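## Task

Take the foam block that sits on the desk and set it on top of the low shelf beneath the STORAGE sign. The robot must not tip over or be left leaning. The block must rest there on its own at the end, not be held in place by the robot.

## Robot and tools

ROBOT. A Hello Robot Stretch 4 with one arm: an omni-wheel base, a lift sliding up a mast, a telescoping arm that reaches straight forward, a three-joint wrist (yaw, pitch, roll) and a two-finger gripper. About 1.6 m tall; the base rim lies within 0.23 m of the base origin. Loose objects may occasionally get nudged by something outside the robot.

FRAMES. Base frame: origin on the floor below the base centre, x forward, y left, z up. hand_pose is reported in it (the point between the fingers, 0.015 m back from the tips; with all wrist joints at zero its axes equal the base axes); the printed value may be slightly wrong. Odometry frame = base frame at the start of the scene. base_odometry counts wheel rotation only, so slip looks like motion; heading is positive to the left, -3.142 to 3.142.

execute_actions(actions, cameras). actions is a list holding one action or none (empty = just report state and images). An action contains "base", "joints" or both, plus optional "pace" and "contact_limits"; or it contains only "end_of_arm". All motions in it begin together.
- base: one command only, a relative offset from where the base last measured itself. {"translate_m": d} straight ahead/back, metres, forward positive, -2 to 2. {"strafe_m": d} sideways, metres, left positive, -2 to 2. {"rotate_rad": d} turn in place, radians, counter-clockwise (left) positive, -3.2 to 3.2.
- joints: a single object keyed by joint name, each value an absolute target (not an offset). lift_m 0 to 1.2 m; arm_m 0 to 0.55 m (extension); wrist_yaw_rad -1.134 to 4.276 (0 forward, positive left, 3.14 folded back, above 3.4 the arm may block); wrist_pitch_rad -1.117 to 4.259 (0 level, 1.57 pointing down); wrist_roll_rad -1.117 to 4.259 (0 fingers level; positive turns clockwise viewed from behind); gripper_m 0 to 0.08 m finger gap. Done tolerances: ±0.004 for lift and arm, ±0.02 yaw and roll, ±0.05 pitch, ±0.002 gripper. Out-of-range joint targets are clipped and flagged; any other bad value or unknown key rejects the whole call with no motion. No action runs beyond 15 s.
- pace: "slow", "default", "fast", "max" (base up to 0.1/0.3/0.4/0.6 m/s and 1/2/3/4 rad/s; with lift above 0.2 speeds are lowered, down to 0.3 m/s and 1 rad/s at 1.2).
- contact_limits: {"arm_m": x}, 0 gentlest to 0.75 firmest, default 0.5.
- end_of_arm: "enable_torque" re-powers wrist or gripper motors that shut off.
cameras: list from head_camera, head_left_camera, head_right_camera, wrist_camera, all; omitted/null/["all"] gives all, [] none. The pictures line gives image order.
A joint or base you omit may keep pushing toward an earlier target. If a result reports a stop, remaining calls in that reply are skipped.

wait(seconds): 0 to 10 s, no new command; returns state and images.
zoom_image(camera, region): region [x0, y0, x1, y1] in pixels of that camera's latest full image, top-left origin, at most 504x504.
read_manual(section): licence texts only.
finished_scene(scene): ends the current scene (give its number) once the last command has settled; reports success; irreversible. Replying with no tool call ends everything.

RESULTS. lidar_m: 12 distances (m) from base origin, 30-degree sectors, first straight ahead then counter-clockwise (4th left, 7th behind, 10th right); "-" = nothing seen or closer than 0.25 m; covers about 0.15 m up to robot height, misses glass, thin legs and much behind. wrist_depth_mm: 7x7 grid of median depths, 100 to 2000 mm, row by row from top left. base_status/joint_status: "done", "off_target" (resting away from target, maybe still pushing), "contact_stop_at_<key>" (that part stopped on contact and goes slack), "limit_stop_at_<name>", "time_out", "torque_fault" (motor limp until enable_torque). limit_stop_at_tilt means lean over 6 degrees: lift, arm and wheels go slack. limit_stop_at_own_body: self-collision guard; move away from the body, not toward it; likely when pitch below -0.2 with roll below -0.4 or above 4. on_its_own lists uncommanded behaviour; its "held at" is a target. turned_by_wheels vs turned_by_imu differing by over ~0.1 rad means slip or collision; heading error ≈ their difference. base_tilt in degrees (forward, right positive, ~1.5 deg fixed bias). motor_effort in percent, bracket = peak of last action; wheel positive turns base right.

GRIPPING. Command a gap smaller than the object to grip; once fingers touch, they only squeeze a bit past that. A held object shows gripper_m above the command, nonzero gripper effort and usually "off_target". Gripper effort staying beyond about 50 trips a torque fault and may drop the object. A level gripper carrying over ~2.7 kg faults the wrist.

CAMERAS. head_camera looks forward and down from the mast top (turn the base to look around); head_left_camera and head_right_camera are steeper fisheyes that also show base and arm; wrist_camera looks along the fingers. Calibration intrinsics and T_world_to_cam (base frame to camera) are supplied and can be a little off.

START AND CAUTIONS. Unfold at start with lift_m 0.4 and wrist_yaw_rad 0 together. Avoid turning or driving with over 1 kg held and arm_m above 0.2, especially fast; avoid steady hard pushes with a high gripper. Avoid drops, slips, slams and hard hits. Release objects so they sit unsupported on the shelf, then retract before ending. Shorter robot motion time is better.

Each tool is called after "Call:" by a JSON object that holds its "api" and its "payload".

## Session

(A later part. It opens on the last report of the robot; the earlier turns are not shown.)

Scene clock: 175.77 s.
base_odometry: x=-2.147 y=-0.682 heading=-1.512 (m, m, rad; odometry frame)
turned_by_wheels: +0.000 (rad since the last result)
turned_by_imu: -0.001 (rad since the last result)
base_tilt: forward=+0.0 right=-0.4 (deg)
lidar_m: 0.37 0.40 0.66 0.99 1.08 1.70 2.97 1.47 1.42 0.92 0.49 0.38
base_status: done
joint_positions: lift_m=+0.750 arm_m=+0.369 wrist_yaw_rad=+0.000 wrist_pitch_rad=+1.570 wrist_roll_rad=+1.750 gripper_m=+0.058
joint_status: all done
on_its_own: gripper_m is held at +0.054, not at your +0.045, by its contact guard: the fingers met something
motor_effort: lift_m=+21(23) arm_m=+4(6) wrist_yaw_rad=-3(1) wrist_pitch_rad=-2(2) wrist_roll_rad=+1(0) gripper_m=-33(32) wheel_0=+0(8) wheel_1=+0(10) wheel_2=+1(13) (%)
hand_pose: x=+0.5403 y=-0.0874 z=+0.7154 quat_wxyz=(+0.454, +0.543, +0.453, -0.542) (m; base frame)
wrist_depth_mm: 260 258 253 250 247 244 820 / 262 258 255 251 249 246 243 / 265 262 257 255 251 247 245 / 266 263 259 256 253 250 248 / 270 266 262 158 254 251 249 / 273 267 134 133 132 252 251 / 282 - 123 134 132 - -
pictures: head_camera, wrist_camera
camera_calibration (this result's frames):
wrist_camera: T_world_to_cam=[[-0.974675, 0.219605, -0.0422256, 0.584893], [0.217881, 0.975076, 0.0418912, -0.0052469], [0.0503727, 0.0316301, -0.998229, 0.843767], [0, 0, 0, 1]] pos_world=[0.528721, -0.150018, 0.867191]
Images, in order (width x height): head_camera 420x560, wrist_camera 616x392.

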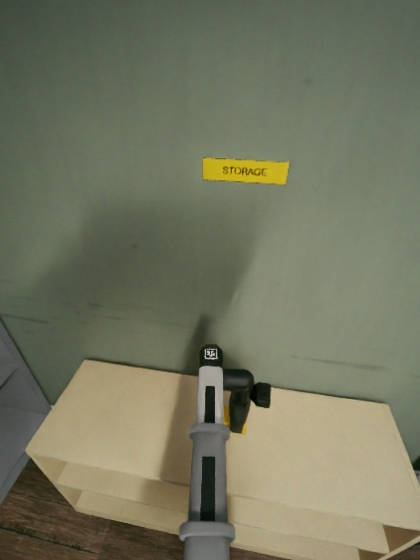

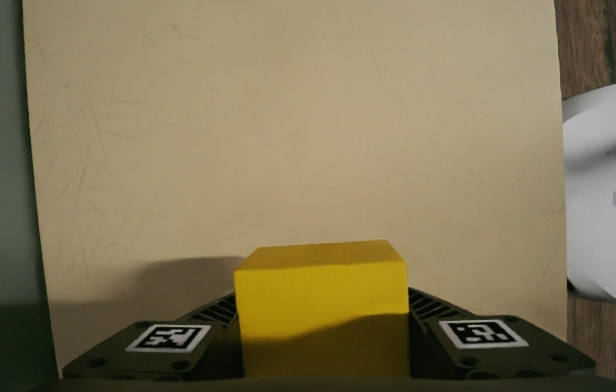

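Call:
{"api": "execute_actions", "payload": {"actions": [{"joints": {"lift_m": 0.674}}], "cameras": ["wrist_camera"]}}

Scene clock: 180.77 s.
base_odometry: x=-2.147 y=-0.682 heading=-1.512 (m, m, rad; odometry frame)
turned_by_wheels: +0.000 (rad since the last result)
turned_by_imu: +0.001 (rad since the last result)
base_tilt: forward=+0.1 right=-0.4 (deg)
lidar_m: 0.37 0.42 0.63 0.97 1.11 1.68 2.96 1.49 1.43 0.94 0.50 0.38
base_status: not commanded
joint_positions: lift_m=+0.674 arm_m=+0.369 wrist_yaw_rad=+0.000 wrist_pitch_rad=+1.570 wrist_roll_rad=+1.750 gripper_m=+0.058
joint_status: all done
on_its_own: gripper_m is held at +0.054, not at your +0.045, by its contact guard: the fingers met something
motor_effort: lift_m=+16(20) arm_m=+4(4) wrist_yaw_rad=-3(2) wrist_pitch_rad=-1(1) wrist_roll_rad=+0(3) gripper_m=-33(33) wheel_0=+0(0) wheel_1=+0(0) wheel_2=+1(1) (%)
hand_pose: x=+0.5403 y=-0.0874 z=+0.6398 quat_wxyz=(+0.454, +0.543, +0.453, -0.542) (m; base frame)
wrist_depth_mm: 183 180 178 176 173 171 - / 184 181 179 176 175 172 170 / 186 183 180 178 176 174 172 / 187 185 182 179 177 175 173 / 189 187 183 158 178 177 176 / 190 188 134 132 131 177 176 / 192 - 123 134 132 - -
pictures: wrist_camera
camera_calibration (this result's frames):
wrist_camera: T_world_to_cam=[[-0.974675, 0.219605, -0.0422254, 0.581703], [0.21788, 0.975076, 0.0418912, -0.0020808], [0.0503725, 0.0316302, -0.99823, 0.768327], [0, 0, 0, 1]] pos_world=[0.528722, -0.150018, 0.791616]
Images, in order (width x height): wrist_camera 616x392.

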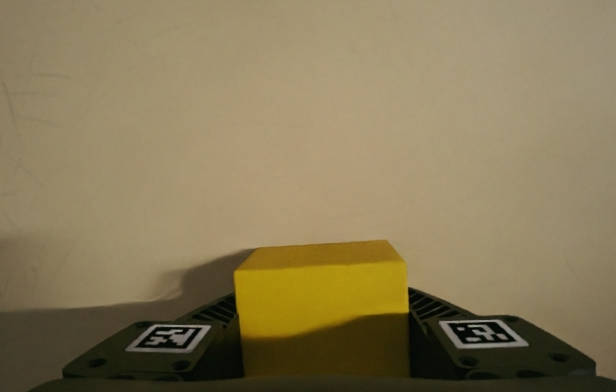

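Call:
{"api": "execute_actions", "payload": {"actions": [{"joints": {"lift_m": 0.671, "gripper_m": 0.08}}], "cameras": ["wrist_camera"]}}

Scene clock: 187.50 s.
base_odometry: x=-2.147 y=-0.682 heading=-1.512 (m, m, rad; odometry frame)
turned_by_wheels: +0.000 (rad since the last result)
turned_by_imu: +0.001 (rad since the last result)
base_tilt: forward=+0.0 right=-0.4 (deg)
lidar_m: 0.37 0.43 0.62 0.98 1.09 1.72 2.98 1.50 1.40 0.93 0.49 0.39
base_status: not commanded
joint_positions: lift_m=+0.671 arm_m=+0.369 wrist_yaw_rad=+0.000 wrist_pitch_rad=+1.570 wrist_roll_rad=+1.750 gripper_m=+0.080
joint_status: all done
motor_effort: lift_m=+17(15) arm_m=+4(4) wrist_yaw_rad=-2(2) wrist_pitch_rad=-1(1) wrist_roll_rad=-1(0) gripper_m=+2(33) wheel_0=+0(0) wheel_1=+0(0) wheel_2=+1(1) (%)
hand_pose: x=+0.5403 y=-0.0874 z=+0.6368 quat_wxyz=(+0.454, +0.543, +0.453, -0.542) (m; base frame)
wrist_depth_mm: 179 177 175 172 171 168 - / 181 179 176 174 171 169 168 / 182 180 178 175 173 171 169 / 185 182 179 177 174 172 171 / 186 183 181 160 175 174 172 / 188 185 142 134 132 140 173 / - - 135 135 133 112 -
pictures: wrist_camera
camera_calibration (this result's frames):
wrist_camera: T_world_to_cam=[[-0.974675, 0.219605, -0.0422258, 0.581576], [0.21788, 0.975076, 0.0418913, -0.00195422], [0.0503729, 0.0316302, -0.998229, 0.765305], [0, 0, 0, 1]] pos_world=[0.528722, -0.150018, 0.78859]
Images, in order (width x height): wrist_camera 616x392.

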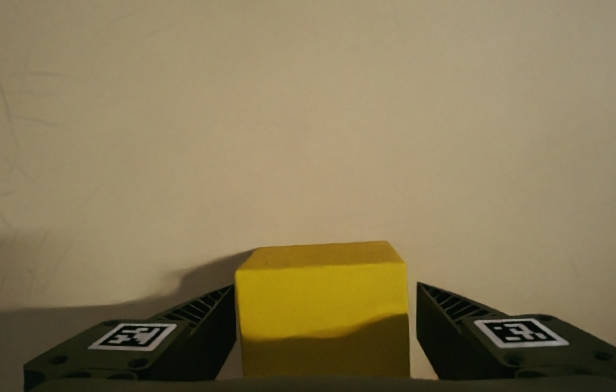

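Released. Now raise the gripper clear of the block.

Call:
{"api": "execute_actions", "payload": {"actions": [{"joints": {"lift_m": 0.76}, "pace": "max"}], "cameras": ["head_camera", "wrist_camera"]}}

Scene clock: 189.27 s.
base_odometry: x=-2.147 y=-0.682 heading=-1.512 (m, m, rad; odometry frame)
turned_by_wheels: +0.000 (rad since the last result)
turned_by_imu: +0.001 (rad since the last result)
base_tilt: forward=+0.2 right=-0.4 (deg)
lidar_m: 0.38 0.42 0.65 0.98 1.09 1.68 2.95 1.49 1.44 0.93 0.50 0.38
base_status: not commanded
joint_positions: lift_m=+0.760 arm_m=+0.369 wrist_yaw_rad=+0.000 wrist_pitch_rad=+1.570 wrist_roll_rad=+1.750 gripper_m=+0.080
joint_status: all done
motor_effort: lift_m=+21(21) arm_m=+4(4) wrist_yaw_rad=-2(3) wrist_pitch_rad=-1(2) wrist_roll_rad=-2(1) gripper_m=+3(1) wheel_0=+0(0) wheel_1=+0(0) wheel_2=+1(1) (%)
hand_pose: x=+0.5403 y=-0.0874 z=+0.7254 quat_wxyz=(+0.454, +0.543, +0.453, -0.542) (m; base frame)
wrist_depth_mm: 270 267 263 260 256 253 842 / 273 268 265 262 258 255 654 / 276 272 267 264 260 257 634 / 278 274 271 266 263 259 647 / 279 276 272 223 264 262 647 / 285 278 167 224 224 140 699 / - - 145 226 268 112 -
pictures: head_camera, wrist_camera
camera_calibration (this result's frames):
wrist_camera: T_world_to_cam=[[-0.974652, 0.219711, -0.0421912, 0.585276], [0.217988, 0.975052, 0.0418835, -0.00571861], [0.0503409, 0.0316247, -0.998231, 0.853797], [0, 0, 0, 1]] pos_world=[0.528707, -0.150017, 0.87722]
Images, in order (width x height): head_camera 420x560, wrist_camera 616x392.

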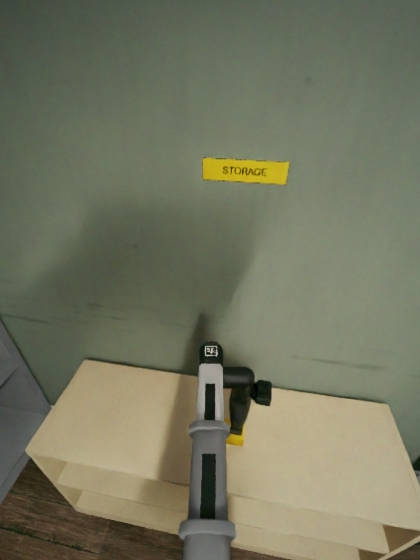

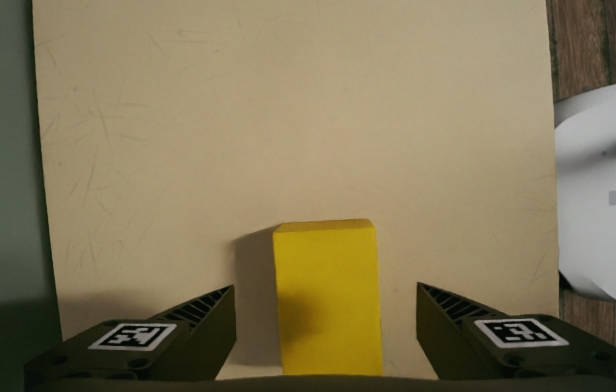

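The block rests in the middle of the STORAGE shelf top, and the gripper is clear of it.

Call:
{"api": "finished_scene", "payload": {"scene": 1}}

The scene is finished: the task was done.


## Next scene

Take the cardboard box that sits on the desk and set it on top of the low shelf beneath the INBOUND sign. The robot must not tip over or be left leaning. The box must rest there on its own at the end, not be held in place by the robot.

Call:
{"api": "execute_actions", "payload": {"actions": []}}

Scene clock: 0.00 s.
base_odometry: x=+0.000 y=+0.000 heading=+0.000 (m, m, rad; odometry frame)
turned_by_wheels: +0.000 (rad since the last result)
turned_by_imu: +0.000 (rad since the last result)
base_tilt: forward=+0.1 right=-0.4 (deg)
lidar_m: 1.51 1.60 0.74 0.69 0.71 1.43 1.39 0.92 0.64 0.61 0.63 0.87
base_status: not commanded
joint_positions: lift_m=+0.169 arm_m=+0.001 wrist_yaw_rad=+3.161 wrist_pitch_rad=+0.020 wrist_roll_rad=-0.014 gripper_m=+0.040
joint_status: not commanded
motor_effort: lift_m=+19 arm_m=-1 wrist_yaw_rad=-2 wrist_pitch_rad=-9 wrist_roll_rad=-1 gripper_m=+1 wheel_0=+1 wheel_1=+0 wheel_2=+0 (%)
hand_pose: x=-0.0428 y=+0.0833 z=+0.3429 quat_wxyz=(-0.010, -0.010, -0.007, +1.000) (m; base frame)
wrist_depth_mm: - 137 151 - - 1661 1499 / - 111 138 - - 1863 1576 / - 114 139 - - - 1618 / - 139 196 - - - 1576 / 215 1430 1983 - 1921 1756 1464 / 222 1229 1138 1205 154 1138 1078 / 220 904 102 831 462 - 820
pictures: head_camera, head_left_camera, head_right_camera, wrist_camera
camera_calibration (this result's frames):
wrist_camera: T_world_to_cam=[[-0.0599151, 0.997773, -0.0292981, -0.0668222], [0.0622367, -0.0255597, -0.997734, 0.404152], [-0.996261, -0.0616028, -0.0605667, 0.137377], [0, 0, 0, 1]] pos_world=[0.107707, 0.0854663, 0.409599]
Images, in order (width x height): head_camera 420x560, head_left_camera 420x672, head_right_camera 420x672, wrist_camera 616x392.

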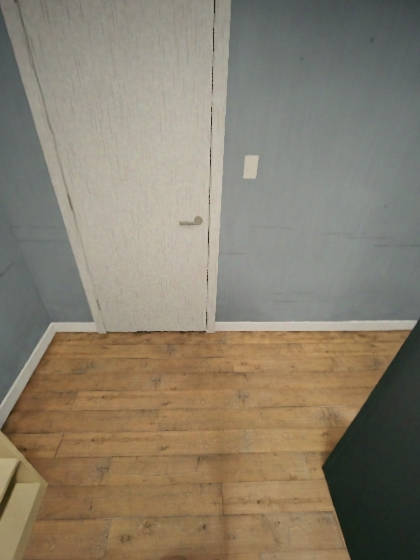

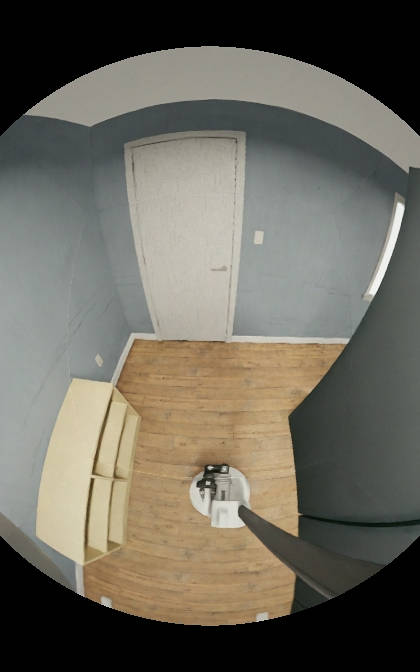

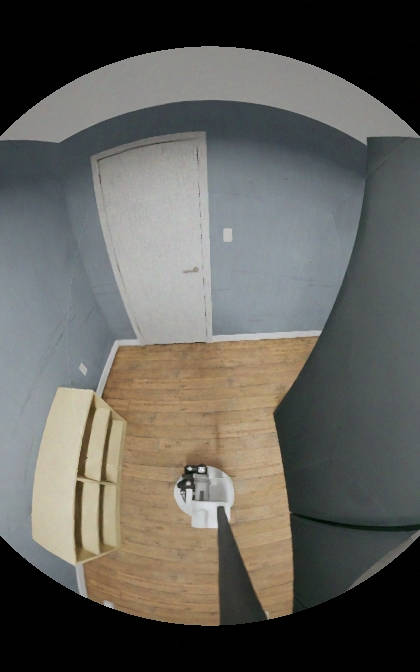

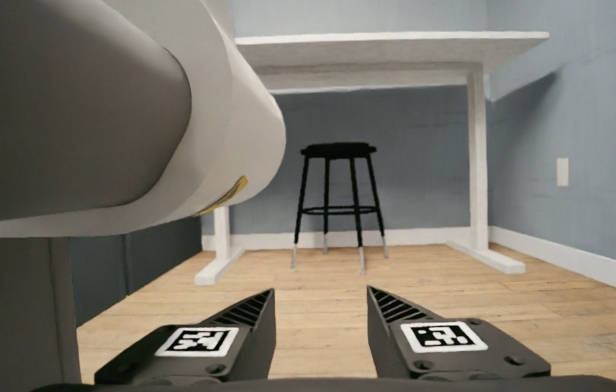

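Call:
{"api": "execute_actions", "payload": {"actions": [{"base": {"rotate_rad": 1.75}, "joints": {"lift_m": 0.4, "wrist_yaw_rad": 1.2, "gripper_m": 0.08}, "pace": "max"}]}}

Scene clock: 19.93 s.
base_odometry: x=+0.000 y=+0.000 heading=+1.750 (m, m, rad; odometry frame)
turned_by_wheels: +1.750 (rad since the last result)
turned_by_imu: +1.723 (rad since the last result)
base_tilt: forward=+0.1 right=-0.4 (deg)
lidar_m: 0.68 0.77 1.35 1.35 0.77 0.62 0.60 0.69 1.60 1.56 0.90 0.71
base_status: done
joint_positions: lift_m=+0.400 arm_m=+0.001 wrist_yaw_rad=+1.200 wrist_pitch_rad=+0.020 wrist_roll_rad=-0.014 gripper_m=+0.080
joint_status: all done
motor_effort: lift_m=+21(21) arm_m=-1(1) wrist_yaw_rad=-3(8) wrist_pitch_rad=-9(10) wrist_roll_rad=-3(1) gripper_m=+1(4) wheel_0=+0(8) wheel_1=+0(10) wheel_2=+1(12) (%)
hand_pose: x=+0.3300 y=+0.1666 z=+0.5738 quat_wxyz=(+0.825, -0.012, +0.004, +0.565) (m; base frame)
wrist_depth_mm: 1863 1921 - - - 1281 976 / 1618 1921 - - 1756 1308 976 / 1464 1921 - - 1863 1281 991 / 1537 1921 - - 1921 1336 615 / 1537 1921 - - 1921 1308 627 / 1618 1808 1708 1863 1661 139 634 / - 102 150 1336 1255 - -
pictures: head_camera, head_left_camera, head_right_camera, wrist_camera
camera_calibration (this result's frames):
wrist_camera: T_world_to_cam=[[0.945733, -0.323622, -0.0293006, -0.232543], [-0.0473119, -0.0479274, -0.99773, 0.65334], [0.321483, 0.944972, -0.0606376, -0.0745844], [0, 0, 0, 1]] pos_world=[0.274811, 0.0265372, 0.64052]
Images, in order (width x height): head_camera 420x560, head_left_camera 420x672, head_right_camera 420x672, wrist_camera 616x392.

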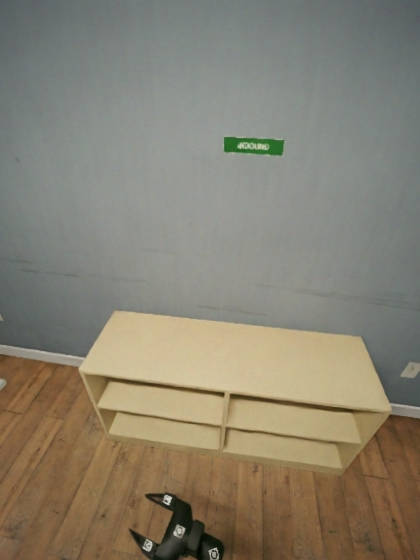

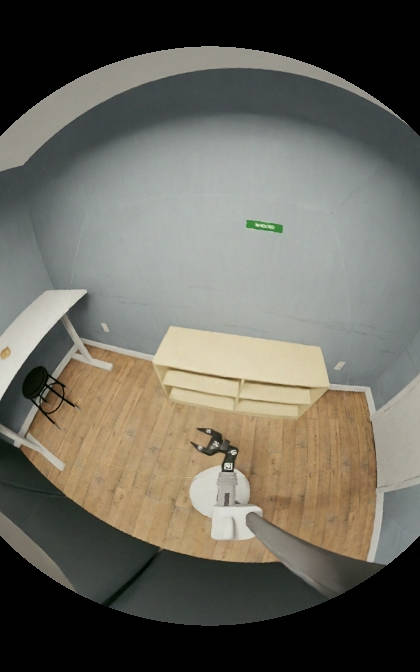

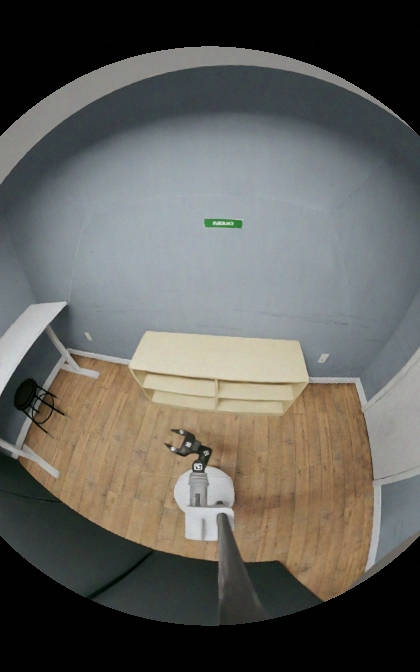

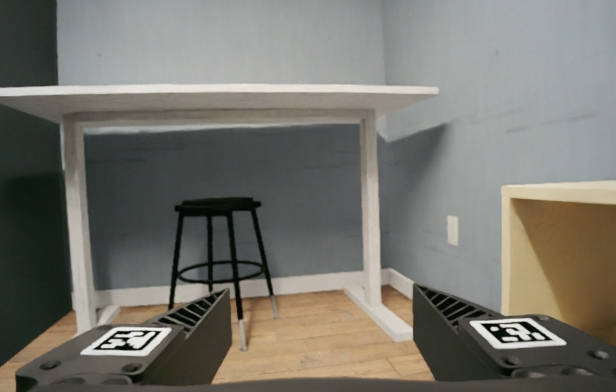

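Call:
{"api": "zoom_image", "payload": {"camera": "head_camera", "region": [210, 122, 300, 170]}}

Call:
{"api": "zoom_image", "payload": {"camera": "head_left_camera", "region": [0, 320, 60, 390]}}

Region (210, 122, 300, 170) of head_camera's 420x560 image, scaled by 5.600, with more detail than that image has; it fills the top 269 rows of this view, and the rest is white.

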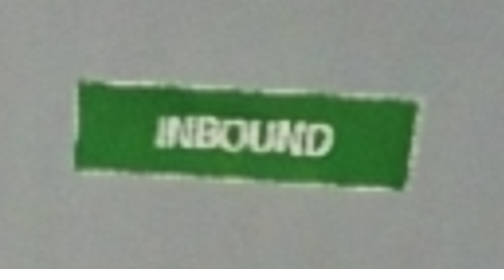

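Region (0, 320, 60, 390) of head_left_camera's 420x672 image, scaled by 7.200, with more detail than that image has; it fills the left 432 columns of this view, and the rest is white.

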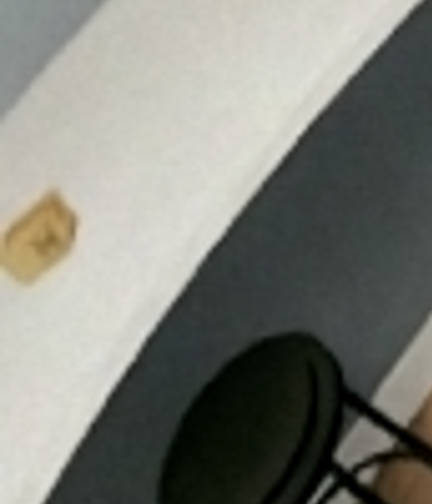

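Call:
{"api": "execute_actions", "payload": {"actions": [{"base": {"rotate_rad": 1.33}, "joints": {"wrist_yaw_rad": 1.57, "wrist_pitch_rad": 1.57}, "pace": "max"}], "cameras": ["head_camera"]}}

Scene clock: 29.80 s.
base_odometry: x=+0.000 y=+0.000 heading=+3.080 (m, m, rad; odometry frame)
turned_by_wheels: +1.330 (rad since the last result)
turned_by_imu: +1.309 (rad since the last result)
base_tilt: forward=+0.0 right=-0.4 (deg)
lidar_m: 1.35 0.99 0.66 0.61 0.63 0.82 1.56 1.60 0.74 0.69 0.70 0.91
base_status: done
joint_positions: lift_m=+0.400 arm_m=+0.001 wrist_yaw_rad=+1.570 wrist_pitch_rad=+1.570 wrist_roll_rad=-0.014 gripper_m=+0.080
joint_status: all done
motor_effort: lift_m=+20(20) arm_m=-1(1) wrist_yaw_rad=-2(4) wrist_pitch_rad=-1(7) wrist_roll_rad=-3(3) gripper_m=+3(2) wheel_0=+0(7) wheel_1=+0(9) wheel_2=+1(10) (%)
hand_pose: x=+0.2590 y=+0.0002 z=+0.3655 quat_wxyz=(+0.497, -0.503, +0.496, +0.504) (m; base frame)
wrist_depth_mm: 418 521 517 512 500 500 492 / 309 310 521 508 504 500 496 / 307 309 359 512 512 508 496 / 312 307 312 517 512 508 500 / 312 309 307 521 512 508 504 / 312 310 307 521 512 139 512 / - 102 149 521 521 - -
pictures: head_camera
Images, in order (width x height): head_camera 420x560.

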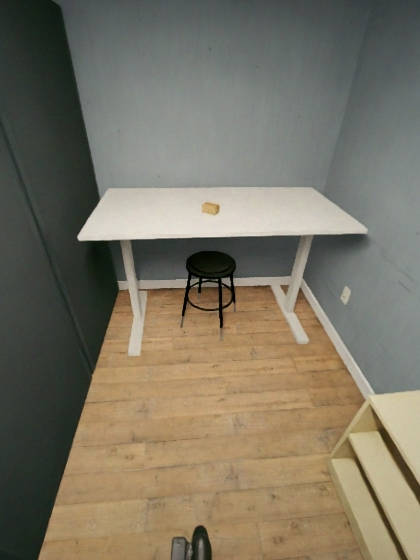

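Call:
{"api": "zoom_image", "payload": {"camera": "head_camera", "region": [180, 185, 240, 245]}}

Region (180, 185, 240, 245) of head_camera's 420x560 image, scaled by 8.400, with more detail than that image has.

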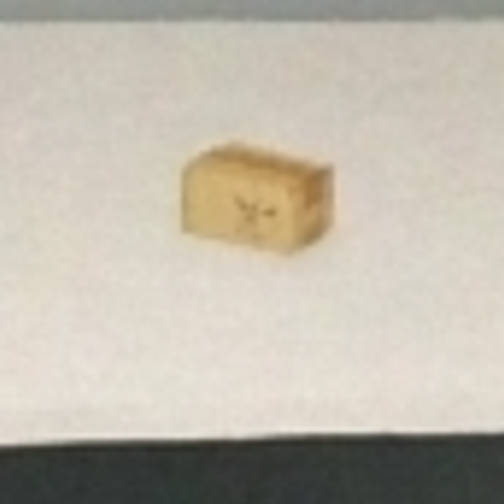

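Call:
{"api": "execute_actions", "payload": {"actions": [{"base": {"translate_m": 1.1}, "joints": {"lift_m": 1.1, "arm_m": 0.08, "wrist_roll_rad": 0.5}, "pace": "max"}], "cameras": ["head_camera", "wrist_camera"]}}

Scene clock: 72.60 s.
base_odometry: x=-1.098 y=+0.068 heading=+3.080 (m, m, rad; odometry frame)
turned_by_wheels: +0.000 (rad since the last result)
turned_by_imu: +0.000 (rad since the last result)
base_tilt: forward=+0.0 right=-0.4 (deg)
lidar_m: 0.25 0.25 0.33 0.69 0.73 0.89 2.67 0.95 0.76 0.98 0.43 0.27
base_status: done
joint_positions: lift_m=+1.100 arm_m=+0.079 wrist_yaw_rad=+1.570 wrist_pitch_rad=+1.570 wrist_roll_rad=+0.500 gripper_m=+0.080
joint_status: all done
motor_effort: lift_m=+20(24) arm_m=+4(6) wrist_yaw_rad=-2(2) wrist_pitch_rad=-2(1) wrist_roll_rad=+0(4) gripper_m=+2(2) wheel_0=+0(8) wheel_1=+0(5) wheel_2=+1(13) (%)
hand_pose: x=+0.3376 y=+0.0001 z=+1.0654 quat_wxyz=(+0.608, -0.360, +0.608, +0.361) (m; base frame)
wrist_depth_mm: 270 267 264 262 258 254 253 / 991 271 266 263 259 257 254 / 1229 271 267 265 260 259 255 / 1255 1229 267 266 263 259 257 / 1229 1255 270 267 264 260 257 / 1255 1255 270 267 265 139 260 / - 102 150 270 266 - -
pictures: head_camera, wrist_camera
camera_calibration (this result's frames):
wrist_camera: T_world_to_cam=[[0.855388, -0.516298, -0.0418027, -0.235301], [-0.514852, -0.856303, 0.0408865, 0.187557], [-0.0569054, -0.0134516, -0.998289, 1.23692], [0, 0, 0, 1]] pos_world=[0.368225, 0.0557585, 1.21729]
Images, in order (width x height): head_camera 420x560, wrist_camera 616x392.

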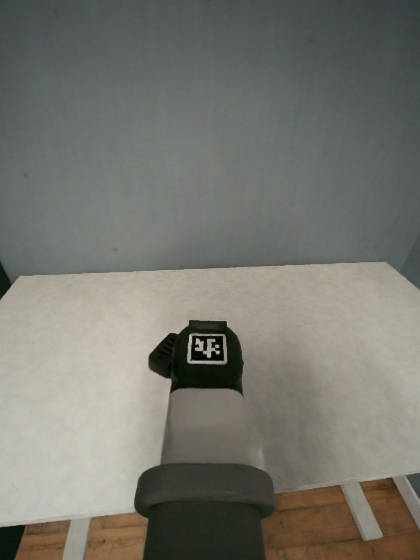

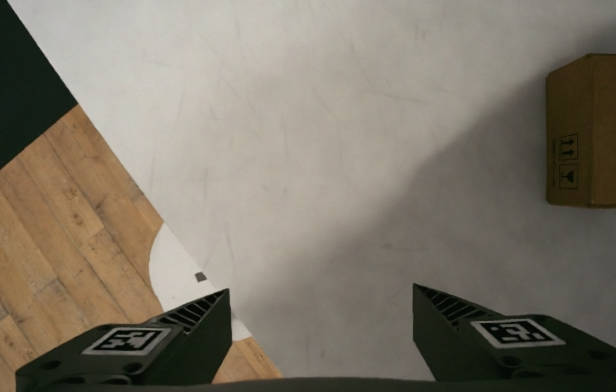

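Call:
{"api": "execute_actions", "payload": {"actions": [{"joints": {"arm_m": 0.283, "wrist_yaw_rad": 1.34, "wrist_roll_rad": 0.27, "lift_m": 1.08}, "pace": "max"}], "cameras": ["wrist_camera"]}}

Scene clock: 88.37 s.
base_odometry: x=-1.098 y=+0.068 heading=+3.080 (m, m, rad; odometry frame)
turned_by_wheels: +0.000 (rad since the last result)
turned_by_imu: +0.001 (rad since the last result)
base_tilt: forward=+0.1 right=-0.4 (deg)
lidar_m: 0.25 0.25 0.32 0.70 0.72 0.93 2.68 0.95 0.78 0.99 0.43 0.27
base_status: not commanded
joint_positions: lift_m=+1.080 arm_m=+0.282 wrist_yaw_rad=+1.340 wrist_pitch_rad=+1.570 wrist_roll_rad=+0.270 gripper_m=+0.080
joint_status: all done
motor_effort: lift_m=+17(18) arm_m=+5(5) wrist_yaw_rad=-3(7) wrist_pitch_rad=-2(3) wrist_roll_rad=-2(0) gripper_m=+3(2) wheel_0=+0(0) wheel_1=+0(0) wheel_2=+1(1) (%)
hand_pose: x=+0.5382 y=-0.0198 z=+1.0457 quat_wxyz=(+0.608, -0.360, +0.608, +0.361) (m; base frame)
wrist_depth_mm: 250 248 245 242 240 237 236 / 251 248 245 242 241 237 236 / 251 248 246 245 241 238 237 / 252 251 248 244 242 239 236 / 253 251 250 195 243 241 238 / 255 252 249 197 195 139 240 / - 102 149 196 245 - -
pictures: wrist_camera
camera_calibration (this result's frames):
wrist_camera: T_world_to_cam=[[0.855217, -0.516604, -0.0415227, -0.418287], [-0.515152, -0.856114, 0.0410613, 0.274554], [-0.0567606, -0.0137258, -0.998293, 1.22829], [0, 0, 0, 1]] pos_world=[0.568882, 0.0358206, 1.19755]
Images, in order (width x height): wrist_camera 616x392.

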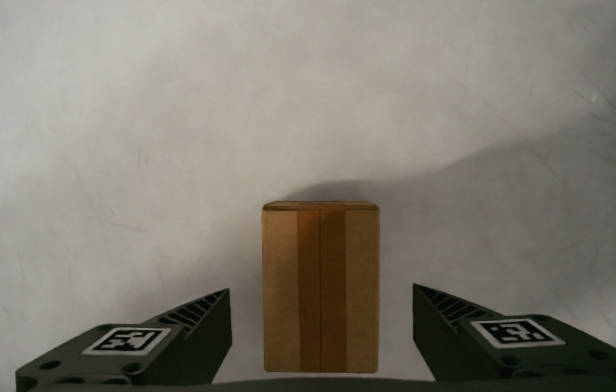

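Call:
{"api": "execute_actions", "payload": {"actions": [{"joints": {"lift_m": 1.014}, "pace": "fast"}], "cameras": ["wrist_camera"]}}

Scene clock: 92.33 s.
base_odometry: x=-1.098 y=+0.068 heading=+3.080 (m, m, rad; odometry frame)
turned_by_wheels: +0.000 (rad since the last result)
turned_by_imu: +0.001 (rad since the last result)
base_tilt: forward=+0.1 right=-0.4 (deg)
lidar_m: 0.25 0.25 0.31 0.70 0.70 0.97 2.67 0.95 0.74 0.99 0.44 0.28
base_status: not commanded
joint_positions: lift_m=+1.014 arm_m=+0.282 wrist_yaw_rad=+1.340 wrist_pitch_rad=+1.570 wrist_roll_rad=+0.270 gripper_m=+0.080
joint_status: all done
motor_effort: lift_m=+17(15) arm_m=+5(5) wrist_yaw_rad=-3(3) wrist_pitch_rad=-2(2) wrist_roll_rad=-2(1) gripper_m=+4(2) wheel_0=+0(0) wheel_1=+0(1) wheel_2=+1(1) (%)
hand_pose: x=+0.5382 y=-0.0198 z=+0.9797 quat_wxyz=(+0.608, -0.360, +0.608, +0.361) (m; base frame)
wrist_depth_mm: 182 181 179 176 175 173 - / 183 181 179 177 176 174 173 / 184 182 180 178 176 174 173 / 185 183 181 178 177 175 174 / 185 184 182 129 129 176 175 / 186 184 134 130 130 139 175 / - 102 131 131 130 - -
pictures: wrist_camera
camera_calibration (this result's frames):
wrist_camera: T_world_to_cam=[[0.855217, -0.516604, -0.0415227, -0.421027], [-0.515153, -0.856114, 0.0410615, 0.277264], [-0.0567607, -0.0137259, -0.998293, 1.16245], [0, 0, 0, 1]] pos_world=[0.568885, 0.0358206, 1.1316]
Images, in order (width x height): wrist_camera 616x392.

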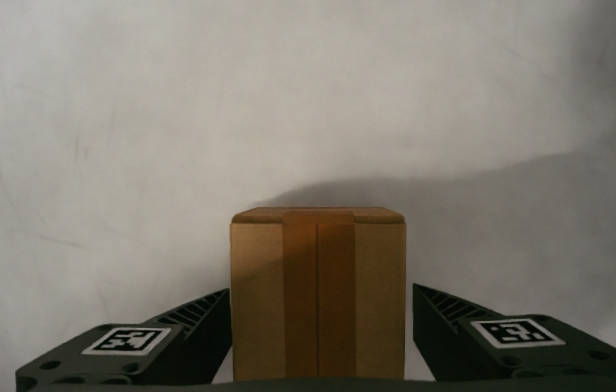

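Call:
{"api": "execute_actions", "payload": {"actions": [{"joints": {"gripper_m": 0.045}}], "cameras": ["wrist_camera"]}}

Scene clock: 94.93 s.
base_odometry: x=-1.098 y=+0.068 heading=+3.080 (m, m, rad; odometry frame)
turned_by_wheels: +0.000 (rad since the last result)
turned_by_imu: +0.001 (rad since the last result)
base_tilt: forward=+0.1 right=-0.3 (deg)
lidar_m: 0.25 0.26 0.33 0.68 0.71 0.95 2.68 0.98 0.74 1.00 0.40 0.27
base_status: not commanded
joint_positions: lift_m=+1.014 arm_m=+0.282 wrist_yaw_rad=+1.340 wrist_pitch_rad=+1.570 wrist_roll_rad=+0.270 gripper_m=+0.059
joint_status: gripper_m off_target (ended at +0.059, target +0.045)
on_its_own: gripper_m is held at +0.054, not at your +0.045, by its contact guard: the fingers met something
motor_effort: lift_m=+17(17) arm_m=+5(5) wrist_yaw_rad=-3(3) wrist_pitch_rad=-2(2) wrist_roll_rad=-1(2) gripper_m=-36(38) wheel_0=+0(0) wheel_1=+0(0) wheel_2=+1(1) (%)
hand_pose: x=+0.5382 y=-0.0198 z=+0.9797 quat_wxyz=(+0.608, -0.360, +0.608, +0.361) (m; base frame)
wrist_depth_mm: 182 180 178 177 175 173 - / 184 181 180 177 175 174 172 / 184 182 180 178 176 174 173 / 185 182 181 179 177 175 174 / 186 183 181 129 129 176 174 / 187 185 131 130 129 176 176 / 187 - 128 130 129 - -
pictures: wrist_camera
camera_calibration (this result's frames):
wrist_camera: T_world_to_cam=[[0.85522, -0.516599, -0.0415227, -0.421032], [-0.515148, -0.856117, 0.0410613, 0.277263], [-0.0567606, -0.0137262, -0.998293, 1.16245], [0, 0, 0, 1]] pos_world=[0.568887, 0.0358205, 1.1316]
Images, in order (width x height): wrist_camera 616x392.

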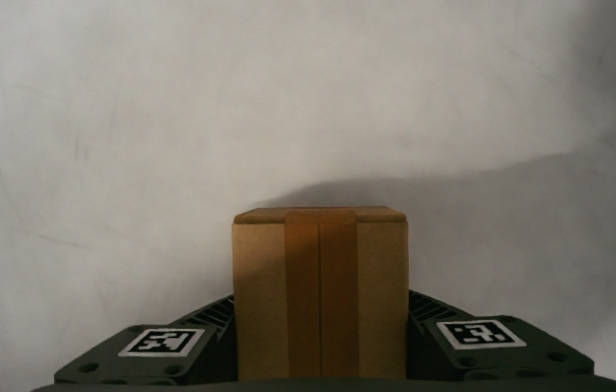

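Call:
{"api": "execute_actions", "payload": {"actions": [{"base": {"rotate_rad": -2.32}, "joints": {"lift_m": 1.07, "arm_m": 0.2}, "pace": "max"}]}}

Scene clock: 117.27 s.
base_odometry: x=-1.098 y=+0.068 heading=+0.760 (m, m, rad; odometry frame)
turned_by_wheels: -2.320 (rad since the last result)
turned_by_imu: -2.279 (rad since the last result)
base_tilt: forward=+0.1 right=-0.4 (deg)
lidar_m: 0.74 0.85 0.62 0.32 0.25 0.26 0.28 0.60 0.70 0.79 1.33 1.45
base_status: done
joint_positions: lift_m=+1.070 arm_m=+0.201 wrist_yaw_rad=+1.340 wrist_pitch_rad=+1.570 wrist_roll_rad=+0.270 gripper_m=+0.059
joint_status: all done
on_its_own: gripper_m is held at +0.054, not at your +0.045, by its contact guard: the fingers met something
motor_effort: lift_m=+21(28) arm_m=-5(6) wrist_yaw_rad=-2(3) wrist_pitch_rad=-2(2) wrist_roll_rad=+0(2) gripper_m=-37(35) wheel_0=+1(7) wheel_1=+2(8) wheel_2=+1(6) (%)
hand_pose: x=+0.4569 y=-0.0199 z=+1.0354 quat_wxyz=(+0.609, -0.360, +0.608, +0.361) (m; base frame)
wrist_depth_mm: 1160 1160 1182 1160 1118 554 549 / 1182 1182 1182 1160 1078 809 798 / 1229 1205 1205 1182 1160 1182 1098 / 1205 1205 1182 1182 1160 1138 1118 / 1255 976 976 130 129 1138 1138 / 1229 1008 132 130 129 1160 1160 / 1205 - 128 131 129 - -
pictures: head_camera, head_left_camera, head_right_camera, wrist_camera
camera_calibration (this result's frames):
wrist_camera: T_world_to_cam=[[0.85508, -0.516831, -0.0415287, -0.349106], [-0.515381, -0.855978, 0.0410426, 0.233191], [-0.0567598, -0.0136916, -0.998294, 1.21337], [0, 0, 0, 1]] pos_world=[0.487566, 0.0357899, 1.18723]
Images, in order (width x height): head_camera 420x560, head_left_camera 420x672, head_right_camera 420x672, wrist_camera 616x392.

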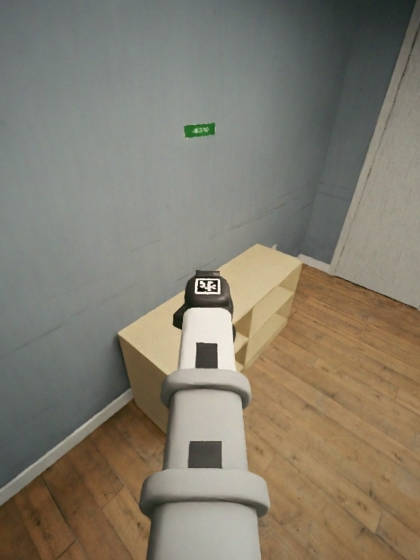

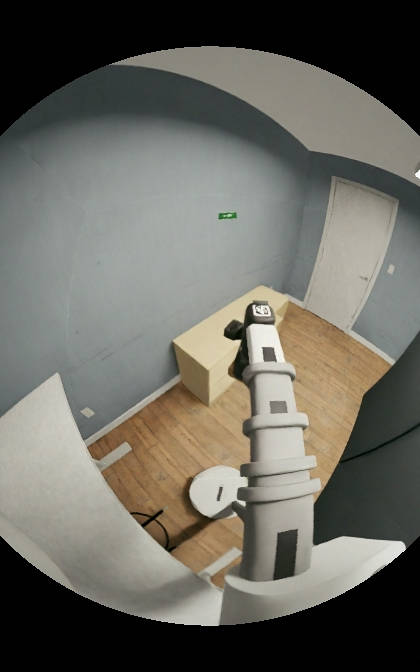

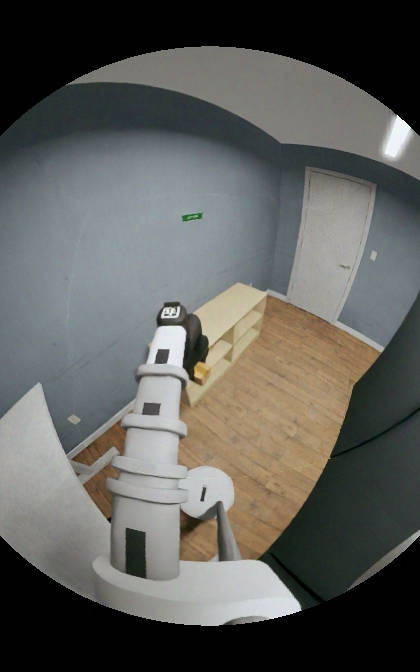

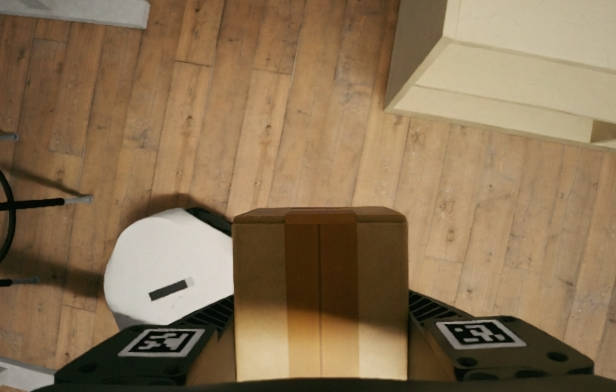

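Call:
{"api": "execute_actions", "payload": {"actions": [{"base": {"translate_m": 0.43}, "joints": {"lift_m": 0.715, "arm_m": 0.48}, "pace": "max"}], "cameras": ["head_camera", "wrist_camera"]}}

Scene clock: 126.80 s.
base_odometry: x=-0.786 y=+0.364 heading=+0.761 (m, m, rad; odometry frame)
turned_by_wheels: +0.000 (rad since the last result)
turned_by_imu: +0.001 (rad since the last result)
base_tilt: forward=+0.1 right=-0.4 (deg)
lidar_m: 0.35 0.32 0.71 0.72 0.59 0.57 0.67 0.99 0.99 1.11 2.32 0.74
base_status: done
joint_positions: lift_m=+0.715 arm_m=+0.479 wrist_yaw_rad=+1.340 wrist_pitch_rad=+1.570 wrist_roll_rad=+0.270 gripper_m=+0.059
joint_status: all done
on_its_own: gripper_m is held at +0.054, not at your +0.045, by its contact guard: the fingers met something
motor_effort: lift_m=+18(22) arm_m=+5(4) wrist_yaw_rad=-2(2) wrist_pitch_rad=-2(2) wrist_roll_rad=-2(2) gripper_m=-35(35) wheel_0=+0(6) wheel_1=+0(6) wheel_2=+2(10) (%)
hand_pose: x=+0.7353 y=-0.0199 z=+0.6806 quat_wxyz=(+0.608, -0.360, +0.608, +0.361) (m; base frame)
wrist_depth_mm: 222 221 219 216 214 212 209 / 224 221 220 217 215 213 211 / 226 222 220 218 216 213 211 / 226 224 220 218 216 214 213 / 228 224 222 129 129 215 213 / 229 225 132 130 129 216 214 / 230 - 128 131 129 - -
pictures: head_camera, wrist_camera
camera_calibration (this result's frames):
wrist_camera: T_world_to_cam=[[0.855123, -0.51676, -0.0415238, -0.601902], [-0.515308, -0.856021, 0.0410577, 0.391149], [-0.0567622, -0.0137118, -0.998294, 0.875025], [0, 0, 0, 1]] pos_world=[0.765931, 0.035791, 0.832479]
Images, in order (width x height): head_camera 420x560, wrist_camera 616x392.

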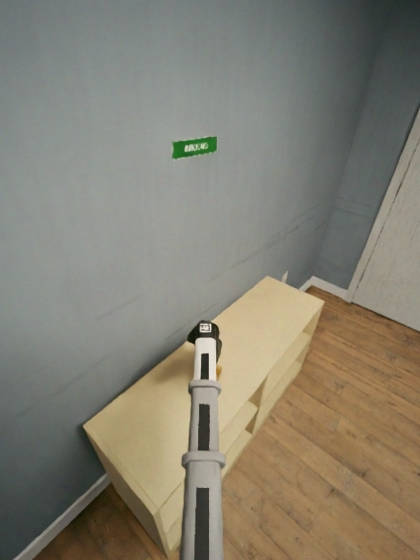

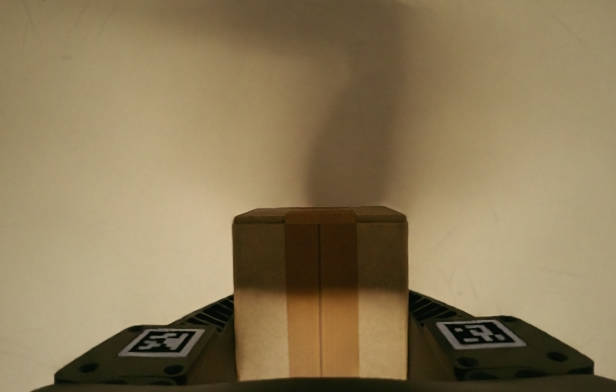

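Call:
{"api": "zoom_image", "payload": {"camera": "head_camera", "region": [140, 290, 320, 470]}}

Region (140, 290, 320, 470) of head_camera's 420x560 image, scaled by 2.800, with more detail than that image has.

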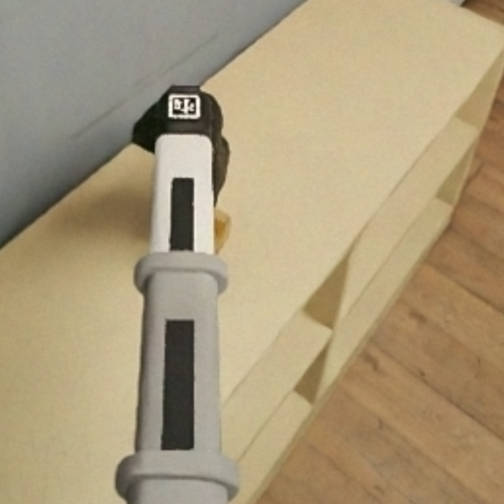

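Call:
{"api": "execute_actions", "payload": {"actions": [{"joints": {"lift_m": 0.678}, "pace": "fast"}], "cameras": ["wrist_camera"]}}

Scene clock: 133.87 s.
base_odometry: x=-0.786 y=+0.364 heading=+0.761 (m, m, rad; odometry frame)
turned_by_wheels: +0.000 (rad since the last result)
turned_by_imu: +0.001 (rad since the last result)
base_tilt: forward=+0.0 right=-0.3 (deg)
lidar_m: 0.36 0.32 0.71 0.73 0.58 0.57 0.63 0.98 1.00 1.12 2.36 0.74
base_status: not commanded
joint_positions: lift_m=+0.678 arm_m=+0.479 wrist_yaw_rad=+1.340 wrist_pitch_rad=+1.570 wrist_roll_rad=+0.270 gripper_m=+0.059
joint_status: all done
on_its_own: gripper_m is held at +0.054, not at your +0.045, by its contact guard: the fingers met something
motor_effort: lift_m=+17(16) arm_m=+4(4) wrist_yaw_rad=-2(2) wrist_pitch_rad=-2(2) wrist_roll_rad=-2(2) gripper_m=-35(37) wheel_0=+0(0) wheel_1=+1(1) wheel_2=+2(2) (%)
hand_pose: x=+0.7353 y=-0.0199 z=+0.6437 quat_wxyz=(+0.608, -0.360, +0.608, +0.361) (m; base frame)
wrist_depth_mm: 185 185 181 180 178 176 - / 187 185 182 181 178 177 176 / 187 185 183 181 180 178 176 / 189 186 185 181 180 179 177 / 189 187 185 130 129 179 177 / 190 188 132 130 129 180 178 / 190 - 127 131 130 - -
pictures: wrist_camera
camera_calibration (this result's frames):
wrist_camera: T_world_to_cam=[[0.855123, -0.51676, -0.0415238, -0.603436], [-0.515309, -0.856021, 0.0410577, 0.392665], [-0.0567622, -0.0137118, -0.998294, 0.838204], [0, 0, 0, 1]] pos_world=[0.765934, 0.035791, 0.795594]
Images, in order (width x height): wrist_camera 616x392.

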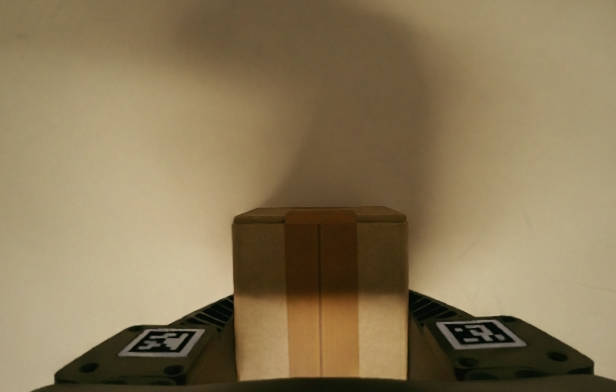

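About 3 mm above the shelf top. I'll ease down the last bit while opening.

Call:
{"api": "execute_actions", "payload": {"actions": [{"joints": {"lift_m": 0.675, "gripper_m": 0.08}}], "cameras": ["wrist_camera"]}}

Call:
{"api": "execute_actions", "payload": {"actions": [{"joints": {"lift_m": 0.76}, "pace": "max"}], "cameras": ["head_camera", "head_right_camera", "wrist_camera"]}}

Scene clock: 138.50 s.
base_odometry: x=-0.786 y=+0.364 heading=+0.761 (m, m, rad; odometry frame)
turned_by_wheels: +0.000 (rad since the last result)
turned_by_imu: +0.001 (rad since the last result)
base_tilt: forward=+0.1 right=-0.4 (deg)
lidar_m: 0.38 0.34 0.69 0.74 0.57 0.55 0.67 1.01 0.99 1.10 2.36 0.73
base_status: not commanded
joint_positions: lift_m=+0.675 arm_m=+0.479 wrist_yaw_rad=+1.340 wrist_pitch_rad=+1.570 wrist_roll_rad=+0.270 gripper_m=+0.080
joint_status: all done
motor_effort: lift_m=+17(18) arm_m=+4(4) wrist_yaw_rad=-2(2) wrist_pitch_rad=-2(2) wrist_roll_rad=-3(3) gripper_m=+1(33) wheel_0=+0(0) wheel_1=+1(0) wheel_2=+2(2) (%)
hand_pose: x=+0.7353 y=-0.0199 z=+0.6407 quat_wxyz=(+0.608, -0.360, +0.608, +0.361) (m; base frame)
wrist_depth_mm: 182 182 179 178 176 174 - / 183 181 179 179 176 174 173 / 185 182 180 179 177 175 174 / 185 183 181 178 178 176 175 / 186 185 182 130 129 176 175 / 186 185 147 131 130 139 176 / - 102 132 131 131 - -
pictures: wrist_camera
camera_calibration (this result's frames):
wrist_camera: T_world_to_cam=[[0.855123, -0.51676, -0.0415238, -0.603562], [-0.515309, -0.85602, 0.0410577, 0.392789], [-0.0567622, -0.0137118, -0.998294, 0.835211], [0, 0, 0, 1]] pos_world=[0.765936, 0.035791, 0.792597]
Images, in order (width x height): wrist_camera 616x392.

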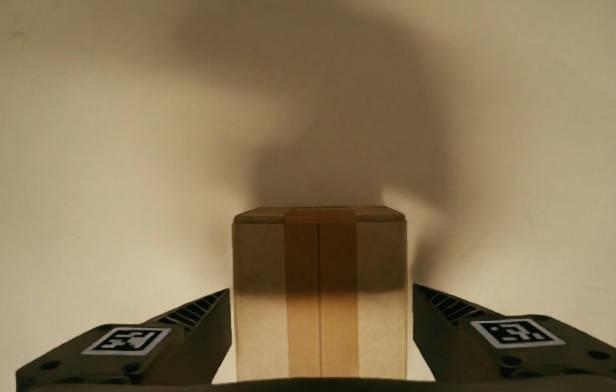

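Scene clock: 139.37 s.
base_odometry: x=-0.786 y=+0.364 heading=+0.761 (m, m, rad; odometry frame)
turned_by_wheels: +0.000 (rad since the last result)
turned_by_imu: +0.000 (rad since the last result)
base_tilt: forward=+0.1 right=-0.4 (deg)
lidar_m: 0.36 0.35 0.69 0.71 0.58 0.58 0.68 0.99 0.97 1.14 2.36 0.73
base_status: not commanded
joint_positions: lift_m=+0.760 arm_m=+0.479 wrist_yaw_rad=+1.340 wrist_pitch_rad=+1.570 wrist_roll_rad=+0.270 gripper_m=+0.080
joint_status: all done
motor_effort: lift_m=+21(21) arm_m=+4(4) wrist_yaw_rad=-2(2) wrist_pitch_rad=-2(2) wrist_roll_rad=+1(2) gripper_m=+2(2) wheel_0=+0(0) wheel_1=+0(0) wheel_2=+2(2) (%)
hand_pose: x=+0.7353 y=-0.0199 z=+0.7254 quat_wxyz=(+0.608, -0.360, +0.608, +0.361) (m; base frame)
wrist_depth_mm: 271 265 262 260 259 255 252 / 268 267 264 260 258 257 255 / 271 268 265 263 259 258 255 / 273 270 268 263 262 258 257 / 274 270 267 214 263 259 258 / 276 272 267 216 216 139 259 / - 102 149 266 264 - -
pictures: head_camera, head_right_camera, wrist_camera
camera_calibration (this result's frames):
wrist_camera: T_world_to_cam=[[0.855123, -0.51676, -0.0415238, -0.60005], [-0.515308, -0.856021, 0.0410577, 0.389315], [-0.0567622, -0.0137118, -0.998294, 0.919719], [0, 0, 0, 1]] pos_world=[0.76594, 0.035791, 0.877249]
Images, in order (width x height): head_camera 420x560, head_right_camera 420x672, wrist_camera 616x392.

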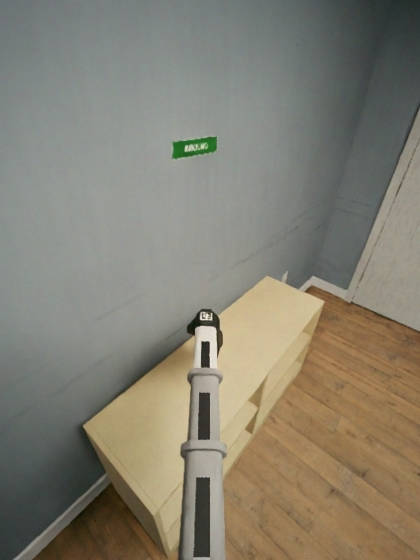

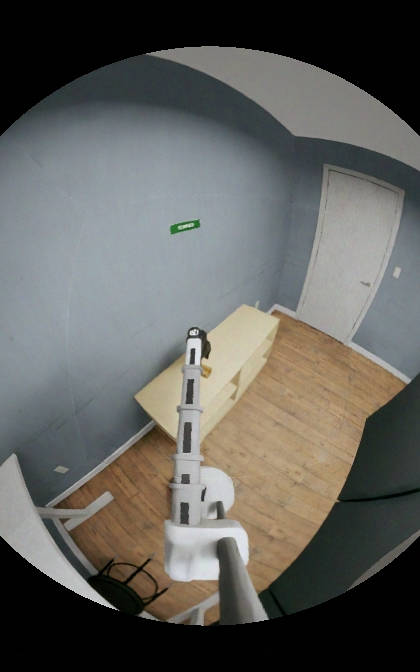

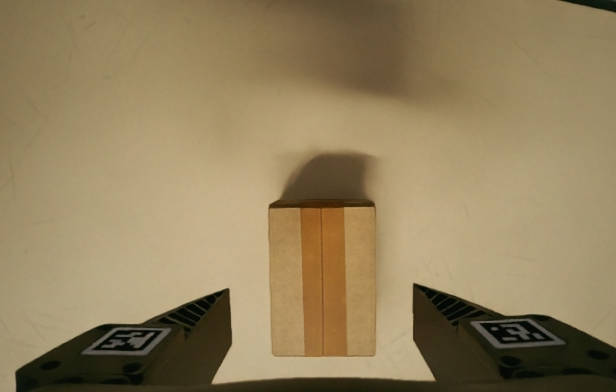

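The box sits on top of the INBOUND shelf, well inside the edges, and the gripper is clear of it.

Call:
{"api": "finished_scene", "payload": {"scene": 2}}

The scene is finished: the task was done.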